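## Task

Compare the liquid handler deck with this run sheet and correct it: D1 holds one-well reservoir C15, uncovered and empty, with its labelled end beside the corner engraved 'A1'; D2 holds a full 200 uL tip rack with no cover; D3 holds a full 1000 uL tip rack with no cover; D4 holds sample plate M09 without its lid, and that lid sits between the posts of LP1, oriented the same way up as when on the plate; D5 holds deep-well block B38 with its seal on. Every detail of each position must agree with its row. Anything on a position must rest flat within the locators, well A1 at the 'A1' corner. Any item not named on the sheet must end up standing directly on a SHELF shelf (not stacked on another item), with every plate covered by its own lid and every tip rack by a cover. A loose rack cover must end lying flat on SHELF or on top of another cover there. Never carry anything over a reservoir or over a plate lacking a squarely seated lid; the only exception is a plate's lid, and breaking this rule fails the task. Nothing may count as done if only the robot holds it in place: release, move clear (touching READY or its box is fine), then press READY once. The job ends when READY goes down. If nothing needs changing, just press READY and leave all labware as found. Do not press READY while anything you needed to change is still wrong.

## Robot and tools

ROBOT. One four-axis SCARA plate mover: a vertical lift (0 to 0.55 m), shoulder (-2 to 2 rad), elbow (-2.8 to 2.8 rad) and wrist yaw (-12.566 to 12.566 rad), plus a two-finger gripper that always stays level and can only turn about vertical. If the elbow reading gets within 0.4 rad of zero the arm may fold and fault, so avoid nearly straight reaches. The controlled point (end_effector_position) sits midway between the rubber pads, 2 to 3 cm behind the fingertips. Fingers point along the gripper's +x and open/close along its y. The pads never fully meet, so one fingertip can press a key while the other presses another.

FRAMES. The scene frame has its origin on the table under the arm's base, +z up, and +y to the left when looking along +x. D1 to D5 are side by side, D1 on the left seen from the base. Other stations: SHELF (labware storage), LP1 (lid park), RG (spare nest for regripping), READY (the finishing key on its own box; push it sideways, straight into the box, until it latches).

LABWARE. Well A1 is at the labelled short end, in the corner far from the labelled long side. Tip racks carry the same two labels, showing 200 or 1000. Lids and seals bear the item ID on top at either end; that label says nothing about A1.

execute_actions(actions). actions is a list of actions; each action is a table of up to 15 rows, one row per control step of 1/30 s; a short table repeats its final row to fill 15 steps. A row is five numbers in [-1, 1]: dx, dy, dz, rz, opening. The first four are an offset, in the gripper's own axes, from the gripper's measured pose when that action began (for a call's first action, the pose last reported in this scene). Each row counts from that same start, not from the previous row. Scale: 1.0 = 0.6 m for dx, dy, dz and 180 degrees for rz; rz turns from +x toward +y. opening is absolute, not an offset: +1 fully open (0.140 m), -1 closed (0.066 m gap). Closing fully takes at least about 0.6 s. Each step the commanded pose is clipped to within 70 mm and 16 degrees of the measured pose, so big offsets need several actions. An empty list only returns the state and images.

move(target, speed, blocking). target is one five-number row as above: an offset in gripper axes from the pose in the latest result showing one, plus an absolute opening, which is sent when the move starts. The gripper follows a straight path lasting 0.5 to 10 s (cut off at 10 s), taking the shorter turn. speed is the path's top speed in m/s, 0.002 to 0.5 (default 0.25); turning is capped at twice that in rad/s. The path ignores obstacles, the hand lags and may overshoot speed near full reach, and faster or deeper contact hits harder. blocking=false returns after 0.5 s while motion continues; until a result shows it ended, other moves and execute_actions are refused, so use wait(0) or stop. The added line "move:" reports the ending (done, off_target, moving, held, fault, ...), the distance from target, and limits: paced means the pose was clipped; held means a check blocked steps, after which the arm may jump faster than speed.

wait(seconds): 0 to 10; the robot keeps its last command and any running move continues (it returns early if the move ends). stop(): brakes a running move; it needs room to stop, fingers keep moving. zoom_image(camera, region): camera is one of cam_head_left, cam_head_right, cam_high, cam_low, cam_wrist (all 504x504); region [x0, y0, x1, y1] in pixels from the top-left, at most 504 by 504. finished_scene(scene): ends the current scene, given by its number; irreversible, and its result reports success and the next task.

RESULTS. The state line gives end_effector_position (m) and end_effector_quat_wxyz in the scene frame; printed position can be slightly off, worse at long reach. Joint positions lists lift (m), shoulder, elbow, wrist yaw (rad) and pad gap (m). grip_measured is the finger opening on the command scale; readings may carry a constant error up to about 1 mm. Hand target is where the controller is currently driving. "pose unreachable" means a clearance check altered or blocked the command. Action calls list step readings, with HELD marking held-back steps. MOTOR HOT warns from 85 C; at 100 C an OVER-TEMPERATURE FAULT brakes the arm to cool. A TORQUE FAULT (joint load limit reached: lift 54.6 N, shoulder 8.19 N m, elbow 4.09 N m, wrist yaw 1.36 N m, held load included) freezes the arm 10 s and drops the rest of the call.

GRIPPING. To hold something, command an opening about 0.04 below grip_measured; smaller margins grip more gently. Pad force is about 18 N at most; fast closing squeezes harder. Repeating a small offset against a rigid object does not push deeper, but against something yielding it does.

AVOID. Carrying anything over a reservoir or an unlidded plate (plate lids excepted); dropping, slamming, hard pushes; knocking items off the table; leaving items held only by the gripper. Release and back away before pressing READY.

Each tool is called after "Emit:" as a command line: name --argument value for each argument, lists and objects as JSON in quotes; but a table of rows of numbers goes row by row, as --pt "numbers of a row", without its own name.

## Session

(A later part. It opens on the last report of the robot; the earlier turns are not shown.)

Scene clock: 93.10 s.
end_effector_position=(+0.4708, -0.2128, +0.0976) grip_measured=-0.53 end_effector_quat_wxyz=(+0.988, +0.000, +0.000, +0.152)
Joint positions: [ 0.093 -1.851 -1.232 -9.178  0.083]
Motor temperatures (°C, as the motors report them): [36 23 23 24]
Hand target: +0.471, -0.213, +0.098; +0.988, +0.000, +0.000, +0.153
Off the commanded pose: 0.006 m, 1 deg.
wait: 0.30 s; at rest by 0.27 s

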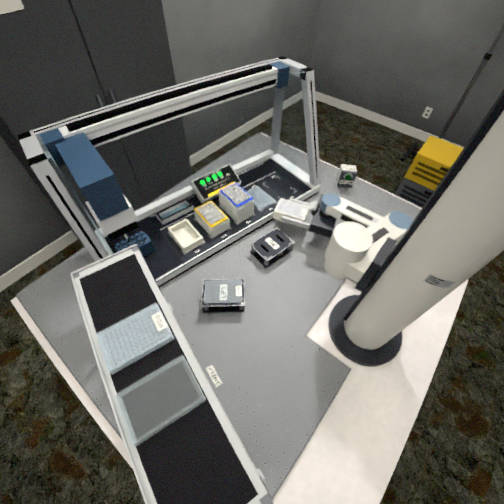

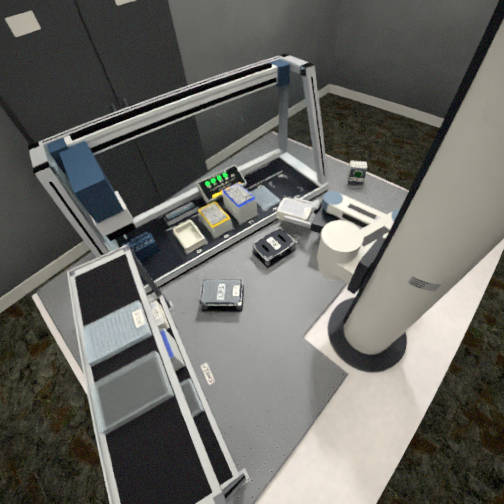

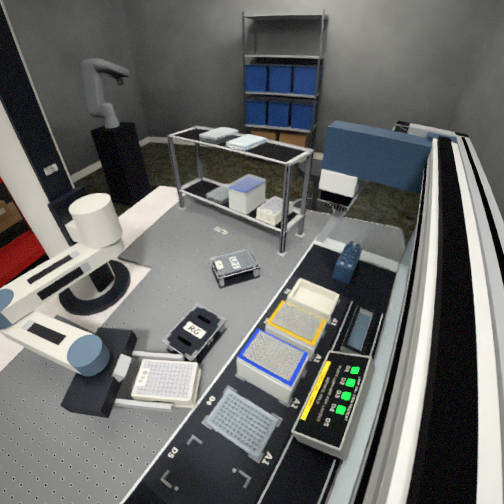

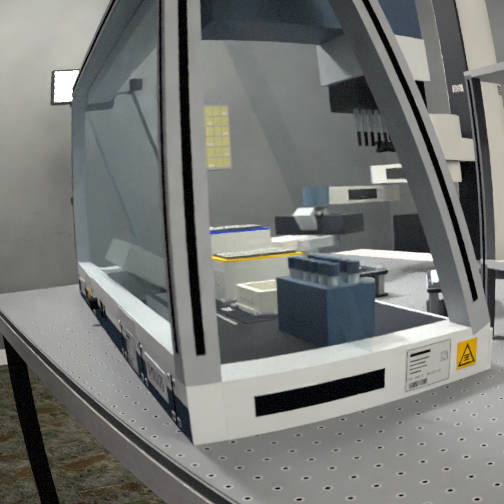

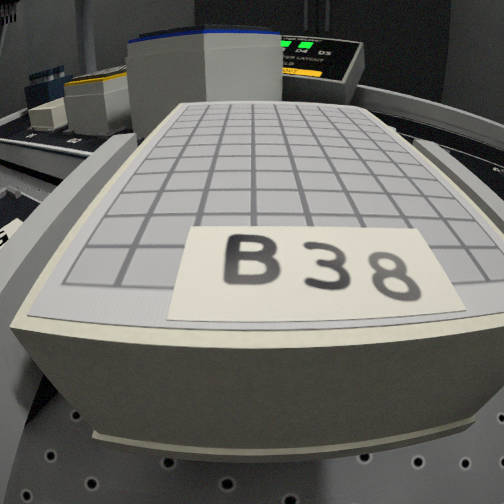

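Emit:
execute_actions --actions '[[[-0.0022,-0.0160,0,-0.0133,-0.58],[-0.0055,-0.0385,0,-0.0328,-0.58],[-0.0093,-0.0630,0,-0.0522,-0.58],[-0.0133,-0.0878,0,-0.0717,-0.58],[-0.0172,-0.1107,0,-0.0883,-0.58],[-0.0185,-0.1310,0,-0.1022,-0.58],[-0.0170,-0.1493,0,-0.1133,-0.58],[-0.0138,-0.1623,0,-0.1217,-0.58],[-0.0055,-0.1747,0,-0.127,-0.58],[0.0072,-0.1858,0,-0.130,-0.58],[0.0232,-0.1950,0,-0.1335,-0.58],[0.0390,-0.2042,0,-0.137,-0.58],[0.0548,-0.2133,0,-0.1405,-0.58],[0.0708,-0.2223,0,-0.144,-0.58],[0.0867,-0.2315,0,-0.1475,-0.58]]]'

Scene clock: 96.33 s.
end_effector_position=(+0.5278, -0.3192, +0.0975) grip_measured=-0.53 end_effector_quat_wxyz=(+0.998, +0.000, +0.000, -0.063)
Joint positions: [ 0.093 -1.66  -1.576 -9.456  0.083]
Motor temperatures (°C, as the motors report them): [36 23 23 24]
Hand target: +0.556, -0.324, +0.098; +0.997, +0.000, +0.000, -0.079
Off the commanded pose: 0.036 m, 2 deg.
Step readings (end_effector_position):
0: (+0.4708, -0.2127, +0.0976)
1: (+0.4709, -0.2132, +0.0976)
2: (+0.4719, -0.2196, +0.0976)
4: (+0.4741, -0.2442, +0.0975)
8: (+0.4804, -0.2936, +0.0975)
15: end_effector_position above

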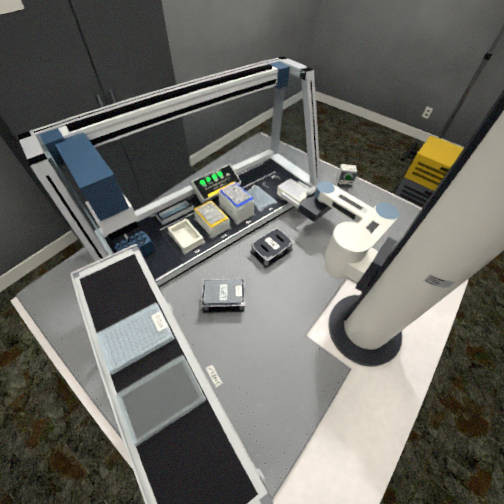

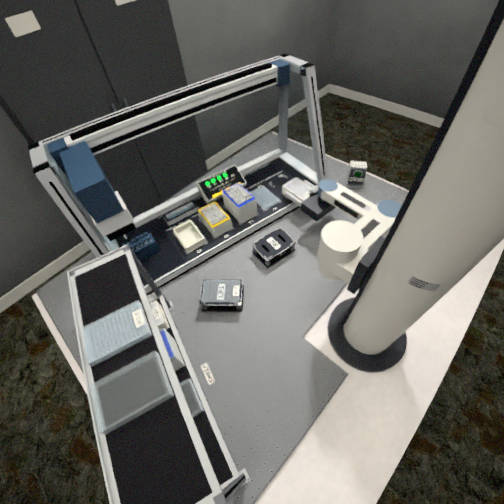

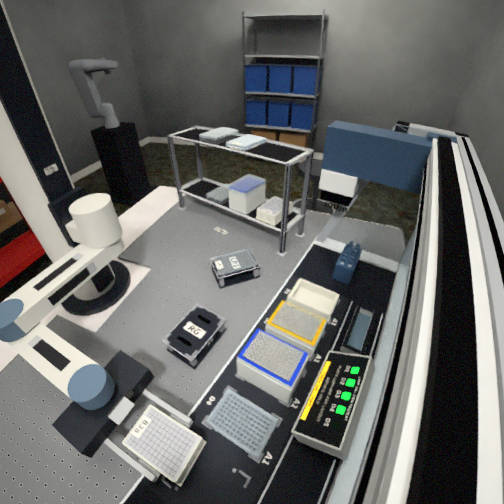

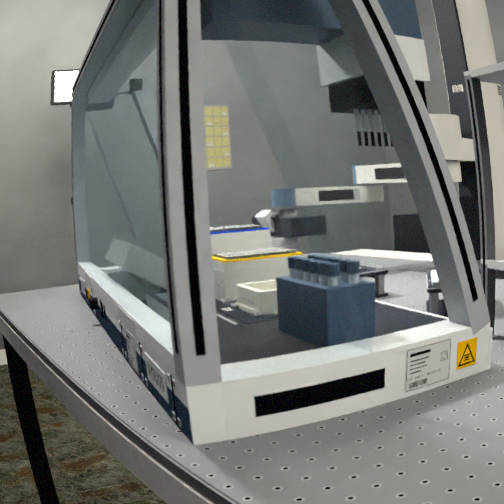

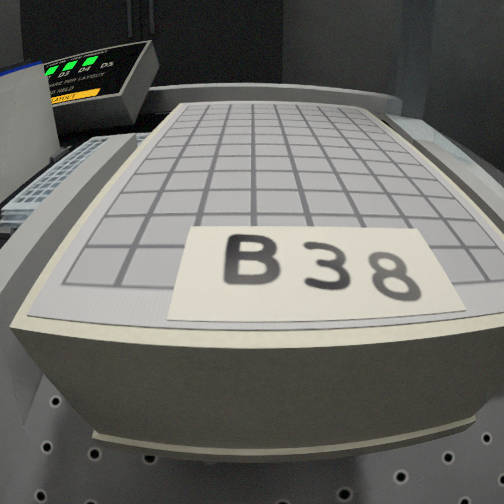

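Emit:
wait --seconds 0

Scene clock: 96.47 s.
end_effector_position=(+0.5536, -0.3228, +0.0975) grip_measured=-0.53 end_effector_quat_wxyz=(+0.997, +0.000, +0.000, -0.076)
Joint positions: [ 0.093 -1.566 -1.665 -9.488  0.083]
Motor temperatures (°C, as the motors report them): [36 23 23 24]
Hand target: +0.556, -0.324, +0.098; +0.997, +0.000, +0.000, -0.079
Off the commanded pose: 0.011 m, 0 deg.

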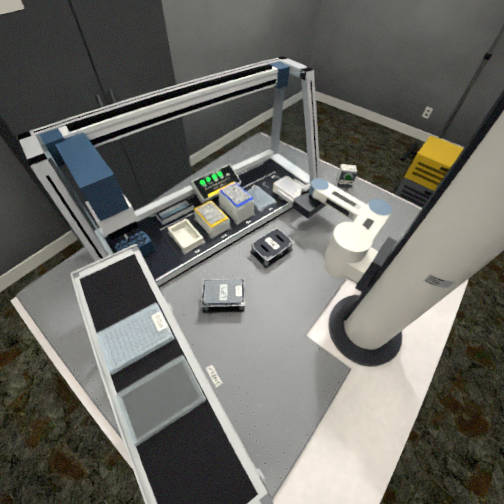

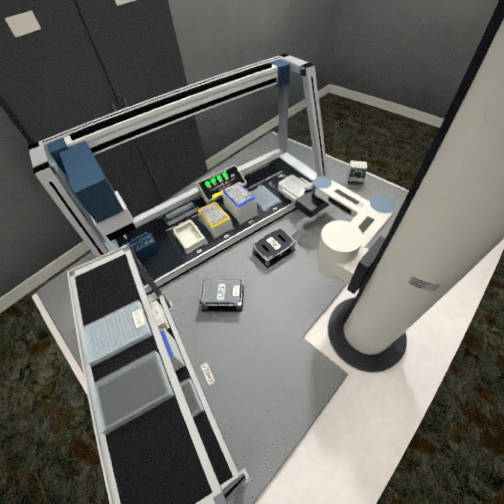

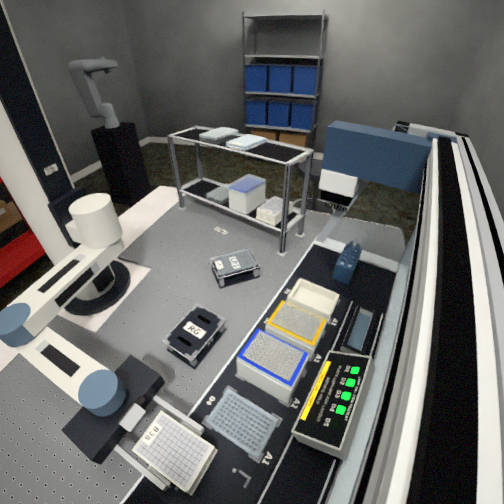

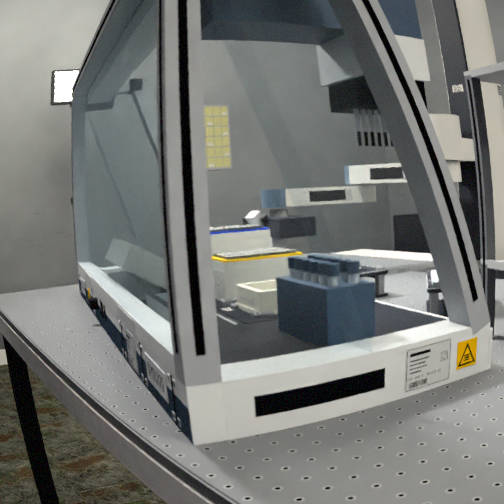

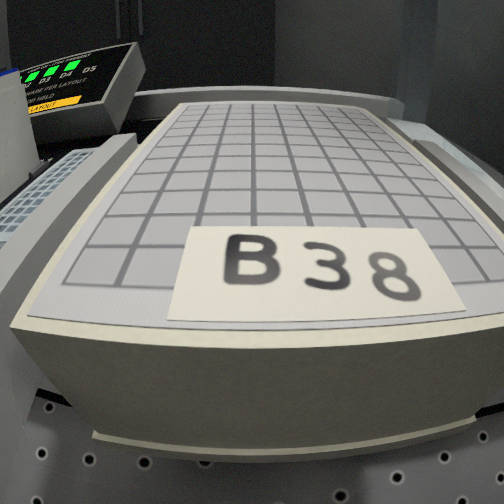

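Emit:
execute_actions --actions '[[[0.0171,-0.0023,0,-0.003,-0.58],[0.0342,-0.0045,0,-0.006,-0.58],[0.0513,-0.0068,0,-0.009,-0.58],[0.0685,-0.0091,0,-0.0121,-0.58],[0.0844,-0.0112,-0.002,-0.0149,-0.58],[0.0981,-0.0130,-0.004,-0.0173,-0.58],[0.1084,-0.0144,-0.006,-0.0191,-0.58],[0.1141,-0.01515,-0.008,-0.0201,-0.58],[0.1141,-0.01515,-0.0092,-0.0201,-0.58]]]'

Emit:
wait --seconds 0.1

Emit:
zoom_image --camera "cam_wrist" --region '[50, 410, 190, 494]'

Emit:
zoom_image --camera "cam_wrist" --region '[364, 400, 504, 484]'

Scene clock: 97.43 s.
end_effector_position=(+0.6201, -0.3417, +0.0919) grip_measured=-0.53 end_effector_quat_wxyz=(+0.994, +0.000, +0.000, -0.108)
Joint positions: [ 0.087 -1.311 -2.003 -9.468  0.083]
Motor temperatures (°C, as the motors report them): [36 23 23 24]
Hand target: +0.620, -0.342, +0.092; +0.994, +0.000, +0.000, -0.108
Off the commanded pose: 0.001 m, 0 deg.
Step readings (end_effector_position):
0: (+0.5556, -0.3235, +0.0975)
1: (+0.5557, -0.3236, +0.0975)
2: (+0.5572, -0.3244, +0.0975)
4: (+0.5656, -0.3269, +0.0975)
8: (+0.5962, -0.3333, +0.0969)
15: end_effector_position above

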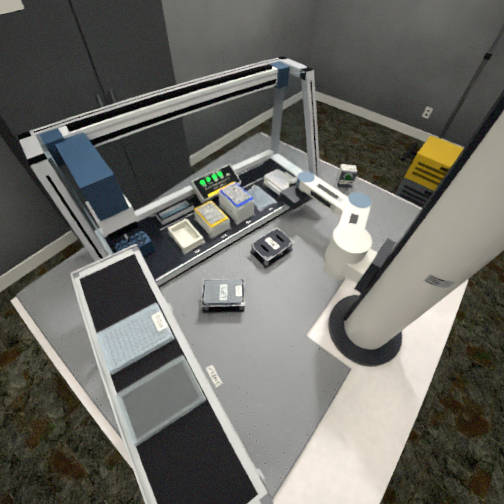

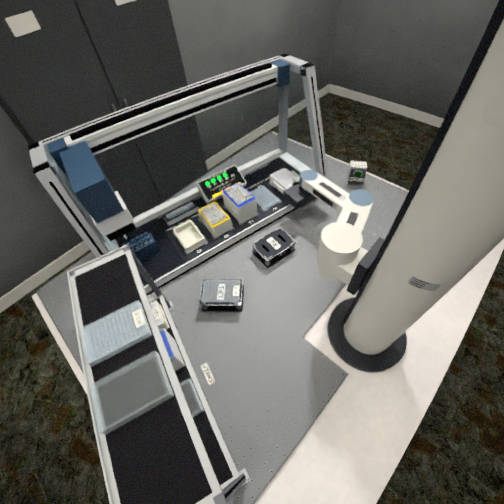

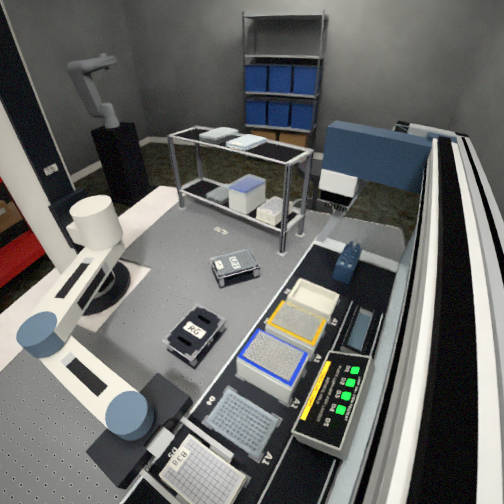

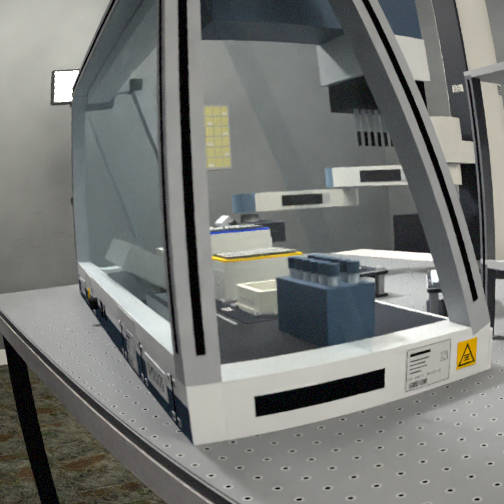

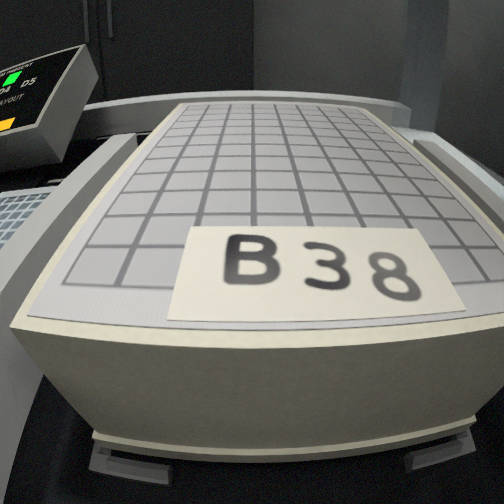

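Scene clock: 97.53 s.
end_effector_position=(+0.6200, -0.3419, +0.0919) grip_measured=-0.53 end_effector_quat_wxyz=(+0.994, +0.000, +0.000, -0.108)
Joint positions: [ 0.087 -1.311 -2.003 -9.468  0.083]
Motor temperatures (°C, as the motors report them): [36 23 23 24]
Hand target: +0.620, -0.342, +0.092; +0.994, +0.000, +0.000, -0.108
Off the commanded pose: 0.000 m, 0 deg.
wait: 0.10 s; no rest

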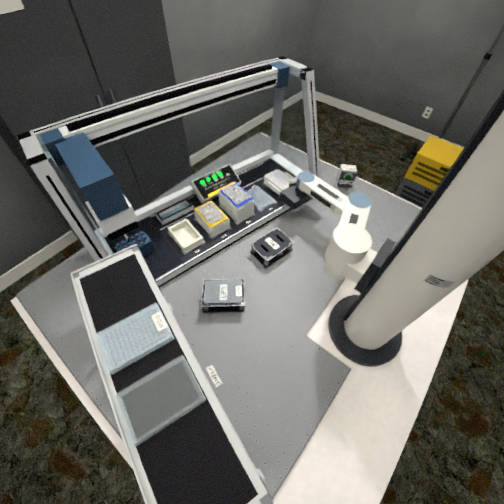

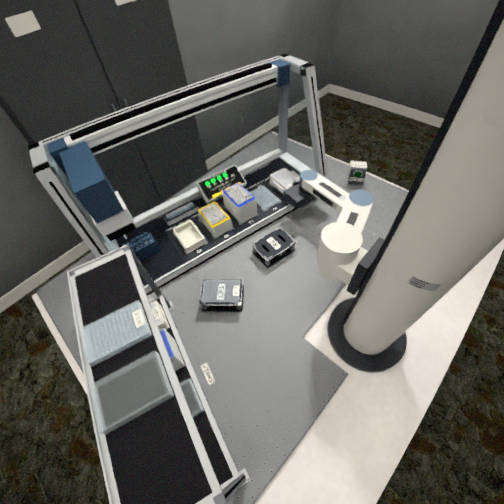

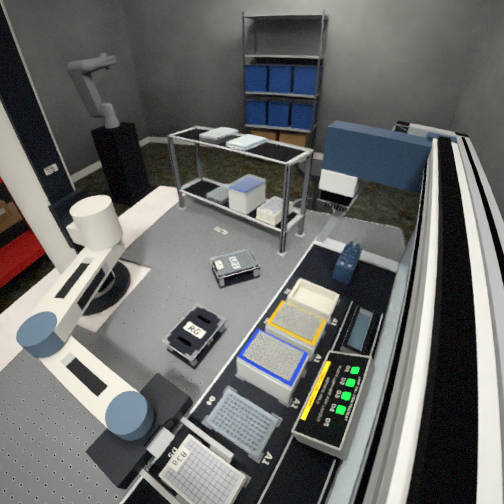

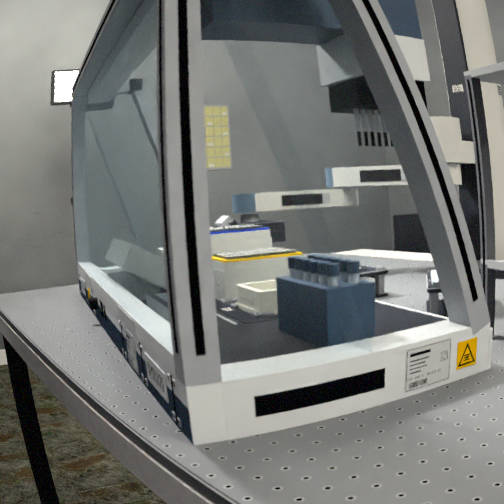

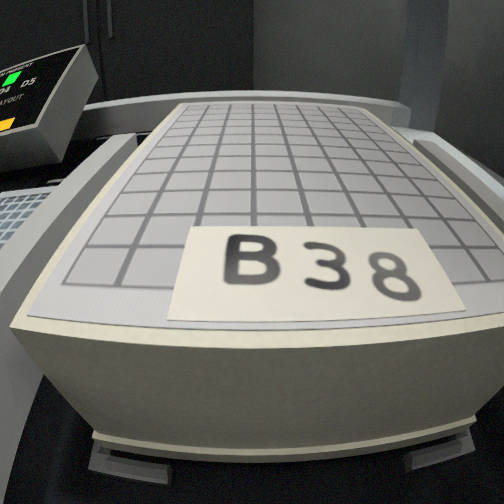

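Region (50, 410, 190, 494) of cam_wrist's 504x504 image, scaled by 3.600, with more detail than that image has; it fills the top 302 rows of this view, and the rest is white.

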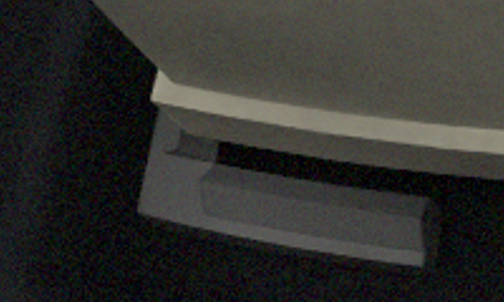

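Region (364, 400, 504, 484) of cam_wrist's 504x504 image, scaled by 3.600, with more detail than that image has; it fills the top 302 rows of this view, and the rest is white.

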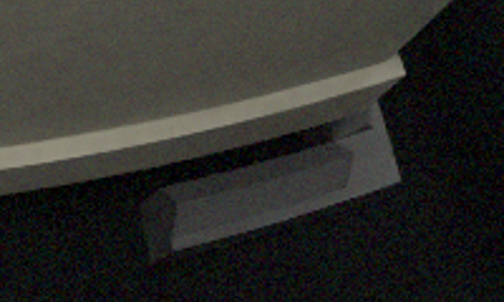

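Emit:
execute_actions --actions '[[[0,-0.0005,-0.004,0,-0.58],[0,-0.0005,-0.008,0,-0.58],[0,-0.0005,-0.011,0,-0.58],[0,-0.0005,-0.013,0,-0.58],[0,-0.0005,-0.0145,0,-0.58],[0,-0.0005,-0.0155,0,-0.58],[0,-0.0005,-0.0155,0,-0.58],[0,-0.0005,-0.0155,0,-0.58],[0,-0.0005,-0.0155,0,-0.555],[0,-0.0005,-0.0155,0,-0.53],[0,-0.0005,-0.0155,0,-0.47],[0,-0.0005,-0.0155,0,-0.35],[0,-0.0005,-0.0155,0,-0.2],[0,-0.0005,-0.0155,0,-0.135]]]'

Emit:
zoom_image --camera "cam_wrist" --region '[50, 410, 190, 494]'

Emit:
zoom_image --camera "cam_wrist" --region '[364, 400, 504, 484]'

Emit:
zoom_image --camera "cam_high" --region '[150, 340, 390, 504]'

Scene clock: 99.37 s.
end_effector_position=(+0.6199, -0.3422, +0.0826) grip_measured=-0.14 end_effector_quat_wxyz=(+0.994, +0.000, +0.000, -0.108)
Joint positions: [ 0.078 -1.311 -2.004 -9.467  0.098]
Motor temperatures (°C, as the motors report them): [36 23 23 24]
Hand target: +0.620, -0.342, +0.083; +0.994, +0.000, +0.000, -0.108
Off the commanded pose: 0.000 m, 0 deg.
Step readings (end_effector_position):
0: (+0.6200, -0.3419, +0.0919)
1: (+0.6200, -0.3419, +0.0918)
2: (+0.6200, -0.3421, +0.0904)
4: (+0.6199, -0.3422, +0.0858)
8: (+0.6199, -0.3422, +0.0826)
15: end_effector_position above

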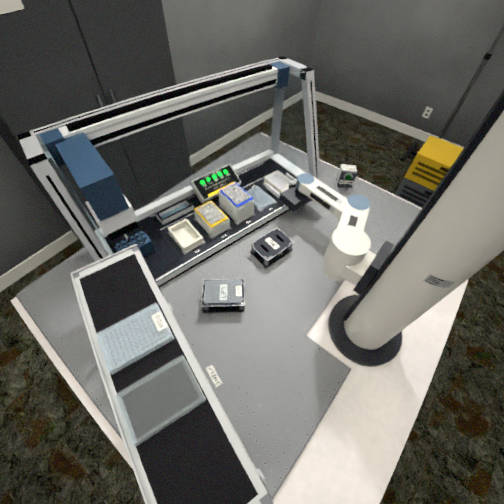

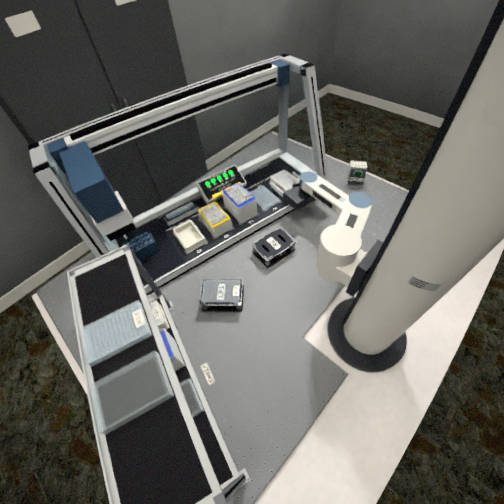

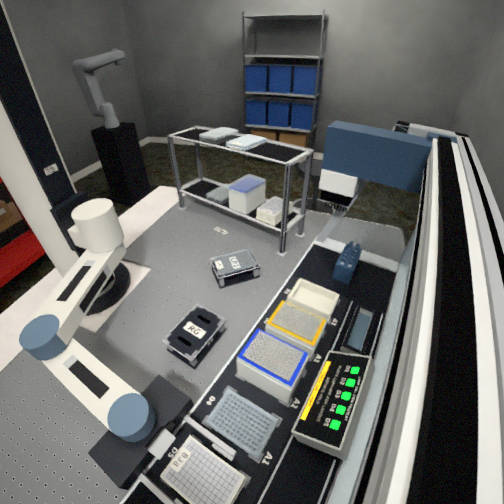

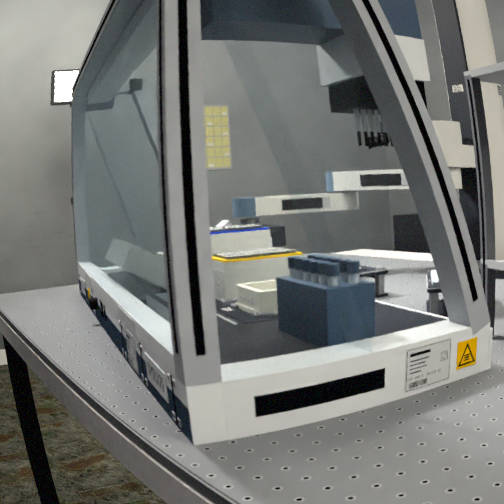

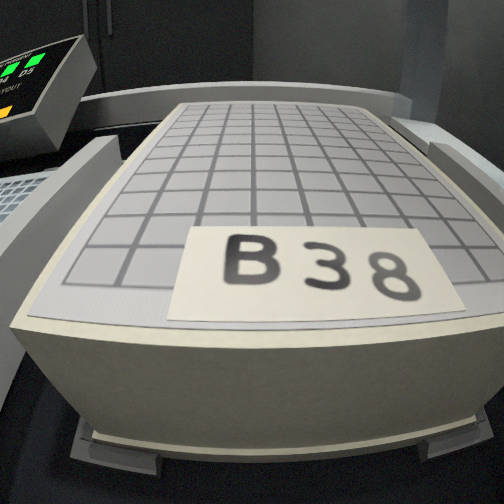

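Region (50, 410, 190, 494) of cam_wrist's 504x504 image, scaled by 3.600, with more detail than that image has; it fills the top 302 rows of this view, and the rest is white.

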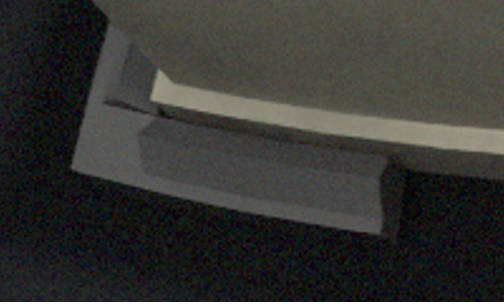

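Region (364, 400, 504, 484) of cam_wrist's 504x504 image, scaled by 3.600, with more detail than that image has; it fills the top 302 rows of this view, and the rest is white.

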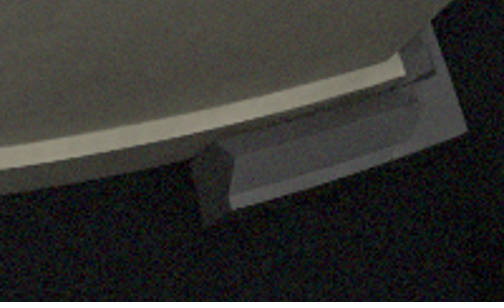

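Region (150, 340, 390, 504) of cam_high's 504x504 image, scaled by 2.100, with more detail than that image has; it fills the top 344 rows of this view, and the rest is white.

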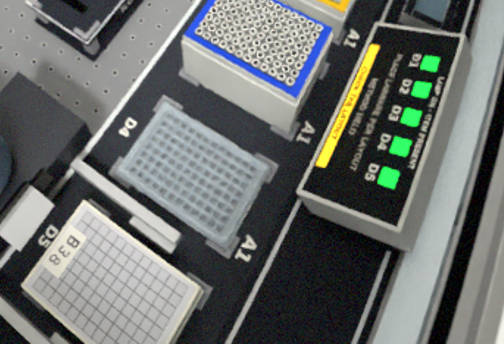

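Emit:
zoom_image --camera "cam_head_left" --region '[250, 130, 410, 250]'

Emit:
zoom_image --camera "cam_head_right" --region '[250, 130, 410, 250]'

Region (250, 130, 410, 250) of cam_head_left's 504x504 image, scaled by 3.150, with more detail than that image has; it fills the top 378 rows of this view, and the rest is white.

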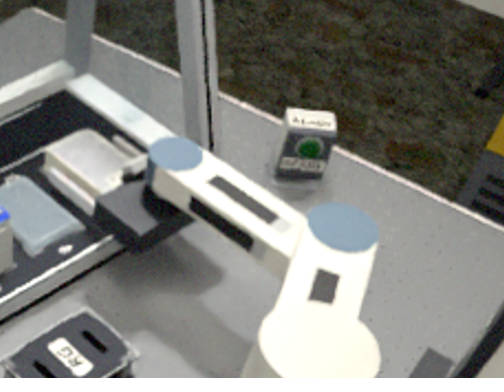

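Region (250, 130, 410, 250) of cam_head_right's 504x504 image, scaled by 3.150, with more detail than that image has; it fills the top 378 rows of this view, and the rest is white.

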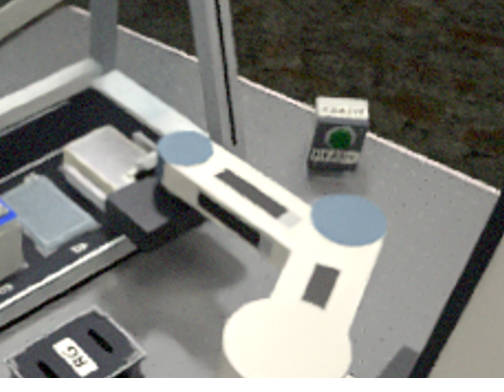

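Emit:
execute_actions --actions '[[[-0.008,0,0.001,0,0.0],[-0.022,0,0.002,0,0.15],[-0.04,0,0.002,0,0.15],[-0.062,0,0.002,0,0.15],[-0.085,0,0.002,0,0.15],[-0.108,0,0.002,0,0.15],[-0.131,0,0.002,0,0.15],[-0.154,0,0.002,0,0.15],[-0.177,0,0.002,0,0.15],[-0.2,0,0.002,0,0.15],[-0.222,0,0.002,0,0.15],[-0.24,0,0.002,0,0.15],[-0.255,0,0.002,0,0.15],[-0.263,0,0.002,0,0.0],[-0.267,0,0.002,0,-0.2]]]'

Scene clock: 101.67 s.
end_effector_position=(+0.5036, -0.3184, +0.0838) grip_measured=-0.01 end_effector_quat_wxyz=(+0.994, +0.000, +0.000, -0.105)
Joint positions: [ 0.079 -1.743 -1.454 -9.58   0.103]
Motor temperatures (°C, as the motors report them): [36 23 23 24]
Hand target: +0.473, -0.310, +0.084; +0.994, +0.000, +0.000, -0.107
Off the commanded pose: 0.041 m, 0 deg.
Step readings (end_effector_position):
0: (+0.6199, -0.3422, +0.0826)
1: (+0.6198, -0.3421, +0.0826)
2: (+0.6185, -0.3414, +0.0828)
4: (+0.6106, -0.3393, +0.0835)
8: (+0.5773, -0.3334, +0.0838)
15: end_effector_position above

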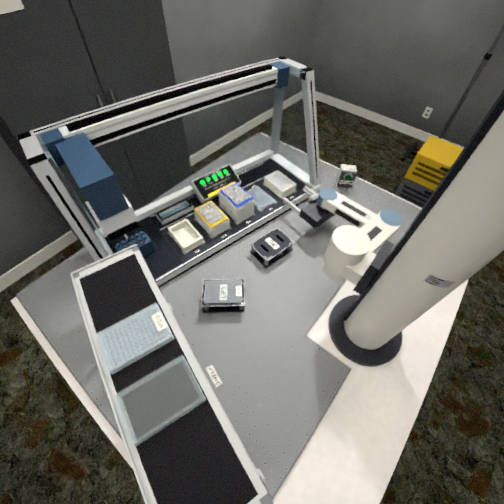

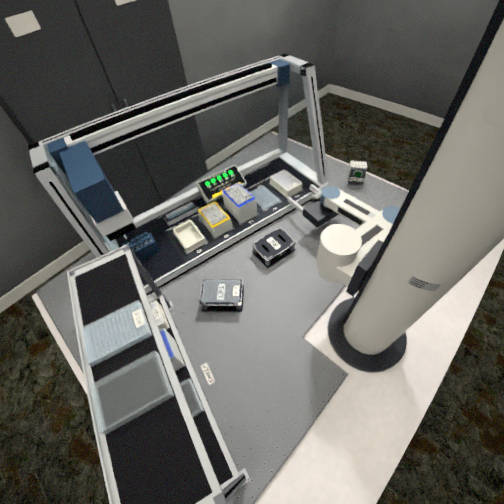

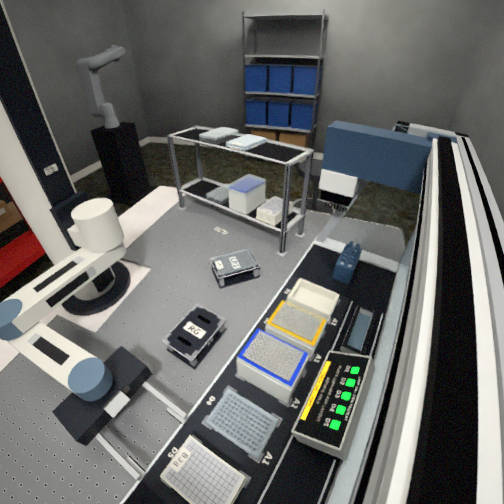

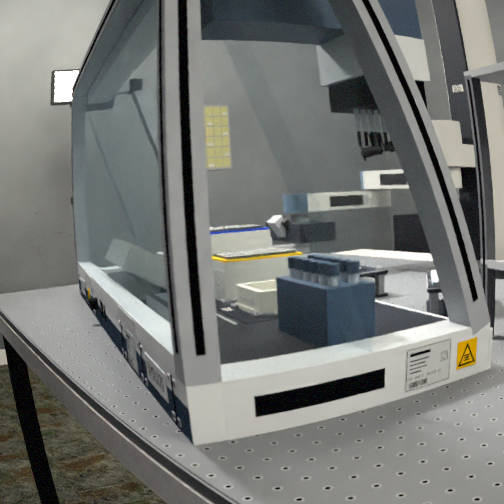

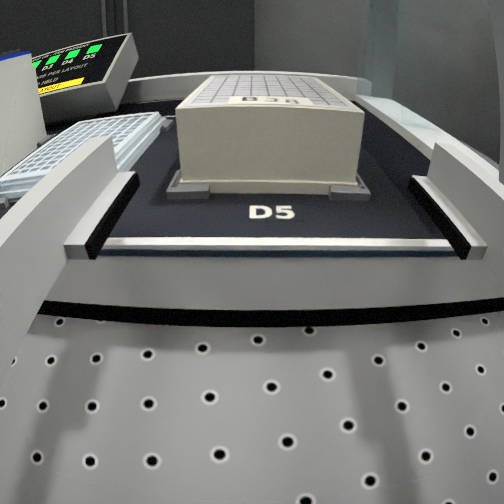

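Emit:
wait --seconds 0

Scene clock: 102.07 s.
end_effector_position=(+0.4729, -0.3095, +0.0838) grip_measured=-0.20 end_effector_quat_wxyz=(+0.994, +0.000, +0.000, -0.107)
Joint positions: [ 0.079 -1.855 -1.332 -9.592  0.096]
Motor temperatures (°C, as the motors report them): [36 23 23 24]
Hand target: +0.473, -0.310, +0.084; +0.994, +0.000, +0.000, -0.107
Off the commanded pose: 0.010 m, 0 deg.

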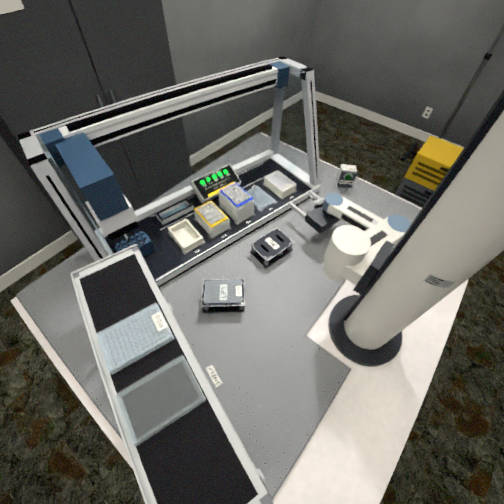

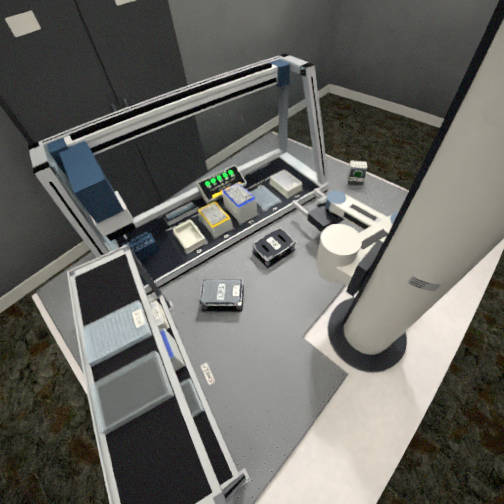

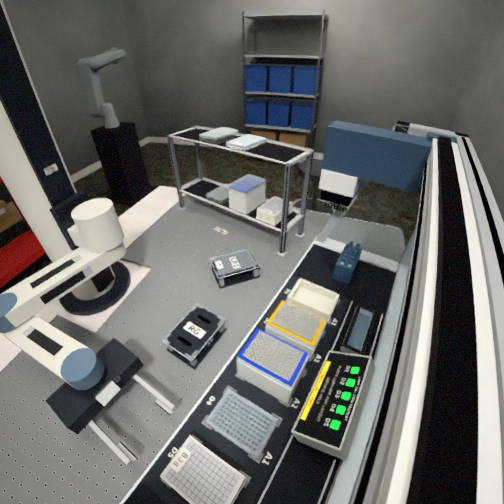

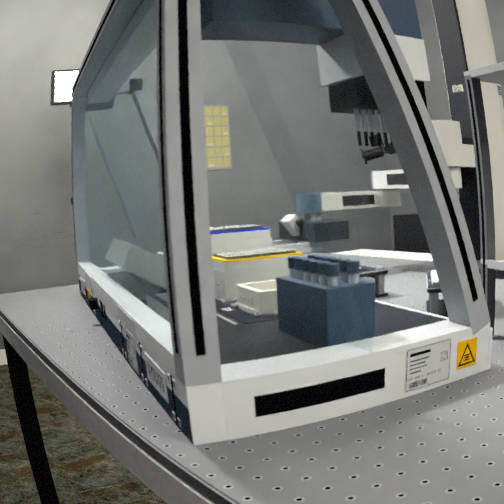

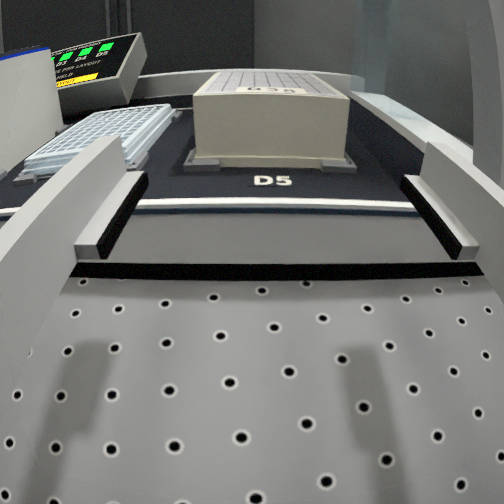

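Emit:
execute_actions --actions '[[[-0.0037,-0.0203,0,-0.0169,-1],[-0.0085,-0.0475,0,-0.0395,-1],[-0.0165,-0.0780,0,-0.0649,-1],[-0.0243,-0.1080,0,-0.0903,-1],[-0.0337,-0.1377,0,-0.1158,-1],[-0.0425,-0.1668,0,-0.1412,-1],[-0.0512,-0.1953,0,-0.1666,-1],[-0.0612,-0.2230,0,-0.1920,-1],[-0.0707,-0.2500,0,-0.2174,-1],[-0.0813,-0.2758,0,-0.2428,-1],[-0.0932,-0.2982,0,-0.2654,-1],[-0.1027,-0.3142,0,-0.2823,-1]]]'

Emit:
wait --seconds 0.25

Scene clock: 103.97 s.
end_effector_position=(+0.3713, -0.4793, +0.0838) grip_measured=-0.98 end_effector_quat_wxyz=(+0.852, +0.000, +0.000, -0.523)
Joint positions: [  0.079  -1.898  -1.625 -10.144   0.067]
Motor temperatures (°C, as the motors report them): [36 23 23 24]
Hand target: +0.373, -0.481, +0.084; +0.852, +0.000, +0.000, -0.523
Off the commanded pose: 0.002 m, 0 deg.
Step readings (end_effector_position):
0: (+0.4730, -0.3095, +0.0838)
1: (+0.4728, -0.3099, +0.0838)
2: (+0.4705, -0.3153, +0.0838)
4: (+0.4575, -0.3407, +0.0838)
8: (+0.4193, -0.4043, +0.0838)
15: end_effector_position above

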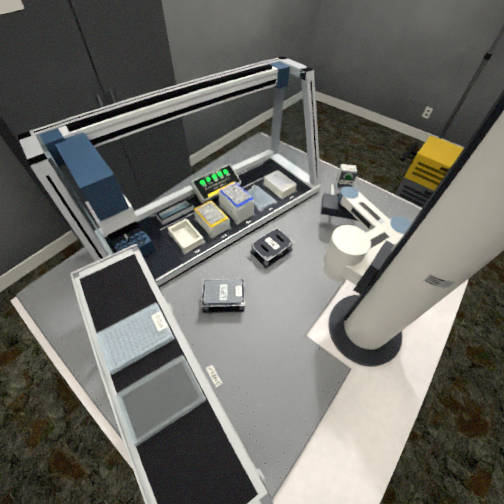

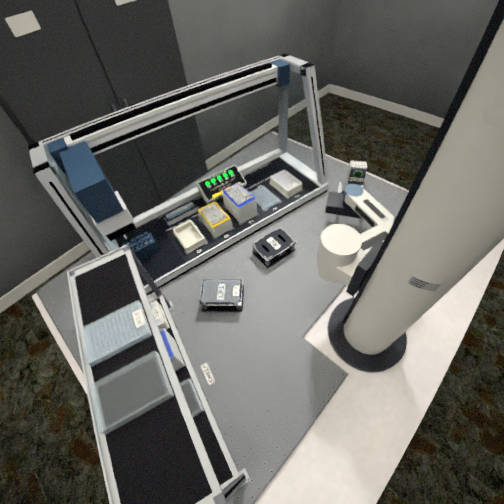

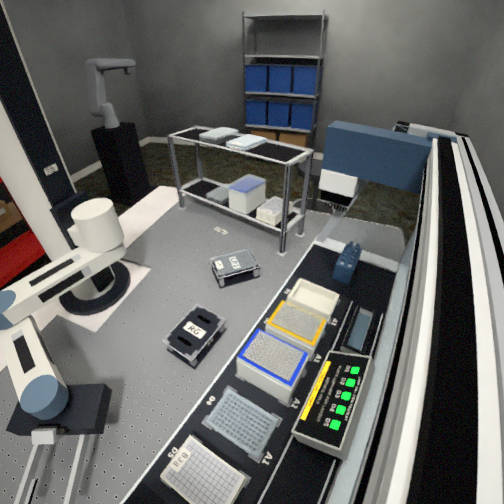

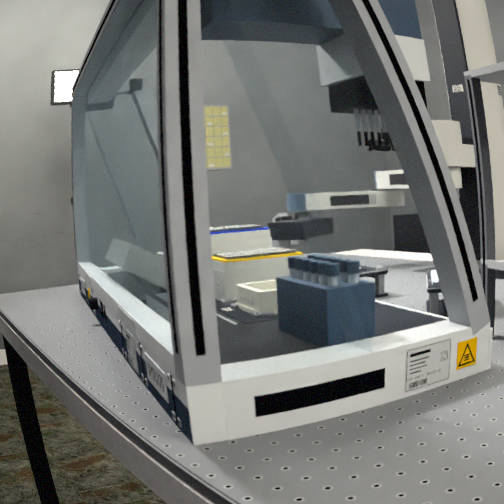

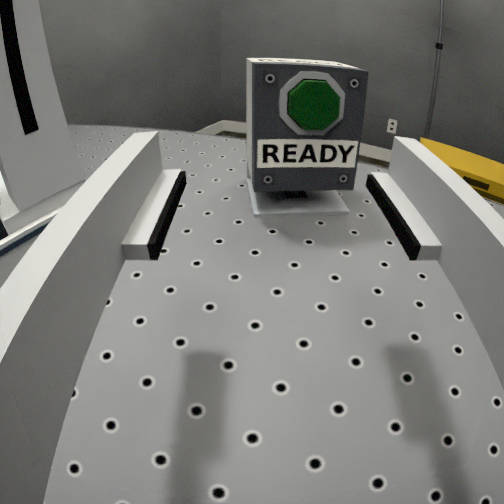

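Scene clock: 104.23 s.
end_effector_position=(+0.3726, -0.4806, +0.0838) grip_measured=-0.98 end_effector_quat_wxyz=(+0.852, +0.000, +0.000, -0.523)
Joint positions: [  0.079  -1.891  -1.635 -10.141   0.067]
Motor temperatures (°C, as the motors report them): [36 23 23 24]
Hand target: +0.373, -0.481, +0.084; +0.852, +0.000, +0.000, -0.523
Off the commanded pose: 0.000 m, 0 deg.
wait: 0.27 s; at rest by 0.20 s

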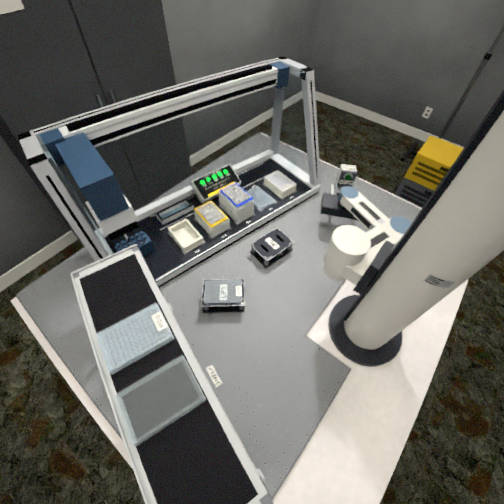

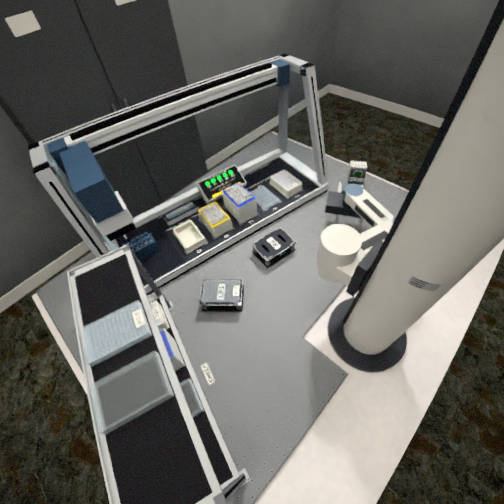

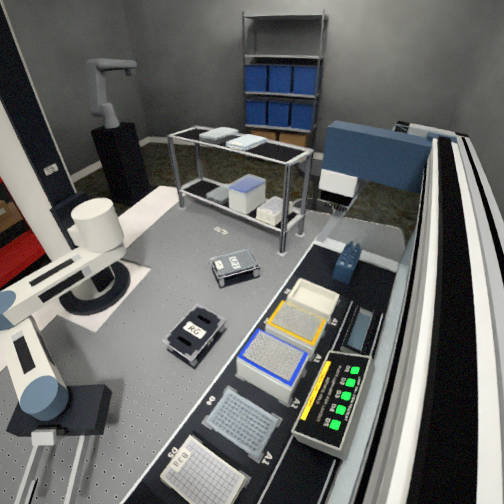

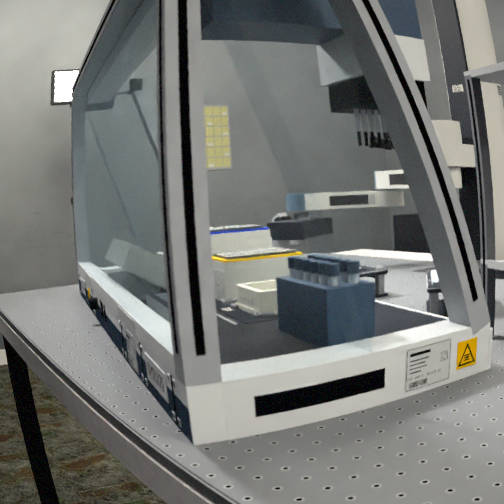

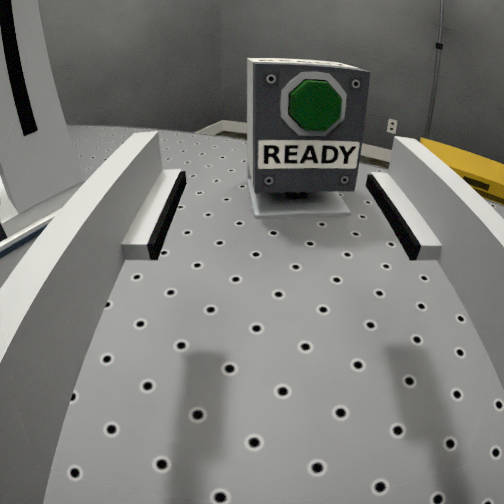

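Emit:
zoom_image --camera "cam_wrist" --region '[230, 45, 400, 230]'

Emit:
zoom_image --camera "cam_wrist" --region '[0, 90, 200, 270]'

Region (230, 45, 400, 230) of cam_wrist's 504x504 image, scaled by 2.724, with more detail than that image has; it fills the left 463 columns of this view, and the rest is white.

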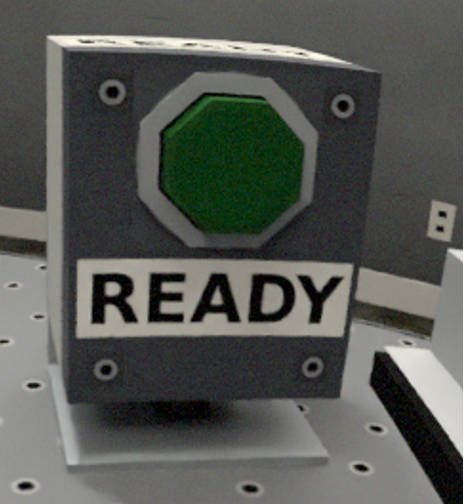

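Region (0, 90, 200, 270) of cam_wrist's 504x504 image, scaled by 2.520, with more detail than that image has; it fills the top 454 rows of this view, and the rest is white.

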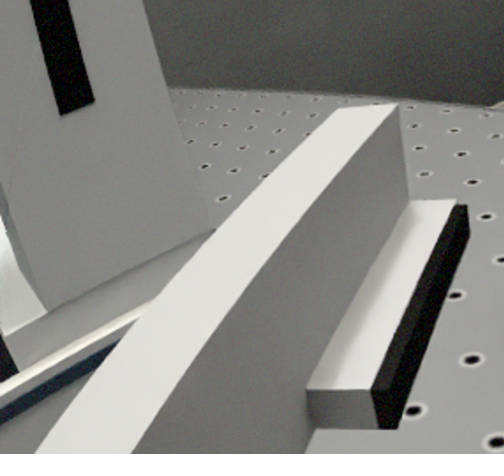

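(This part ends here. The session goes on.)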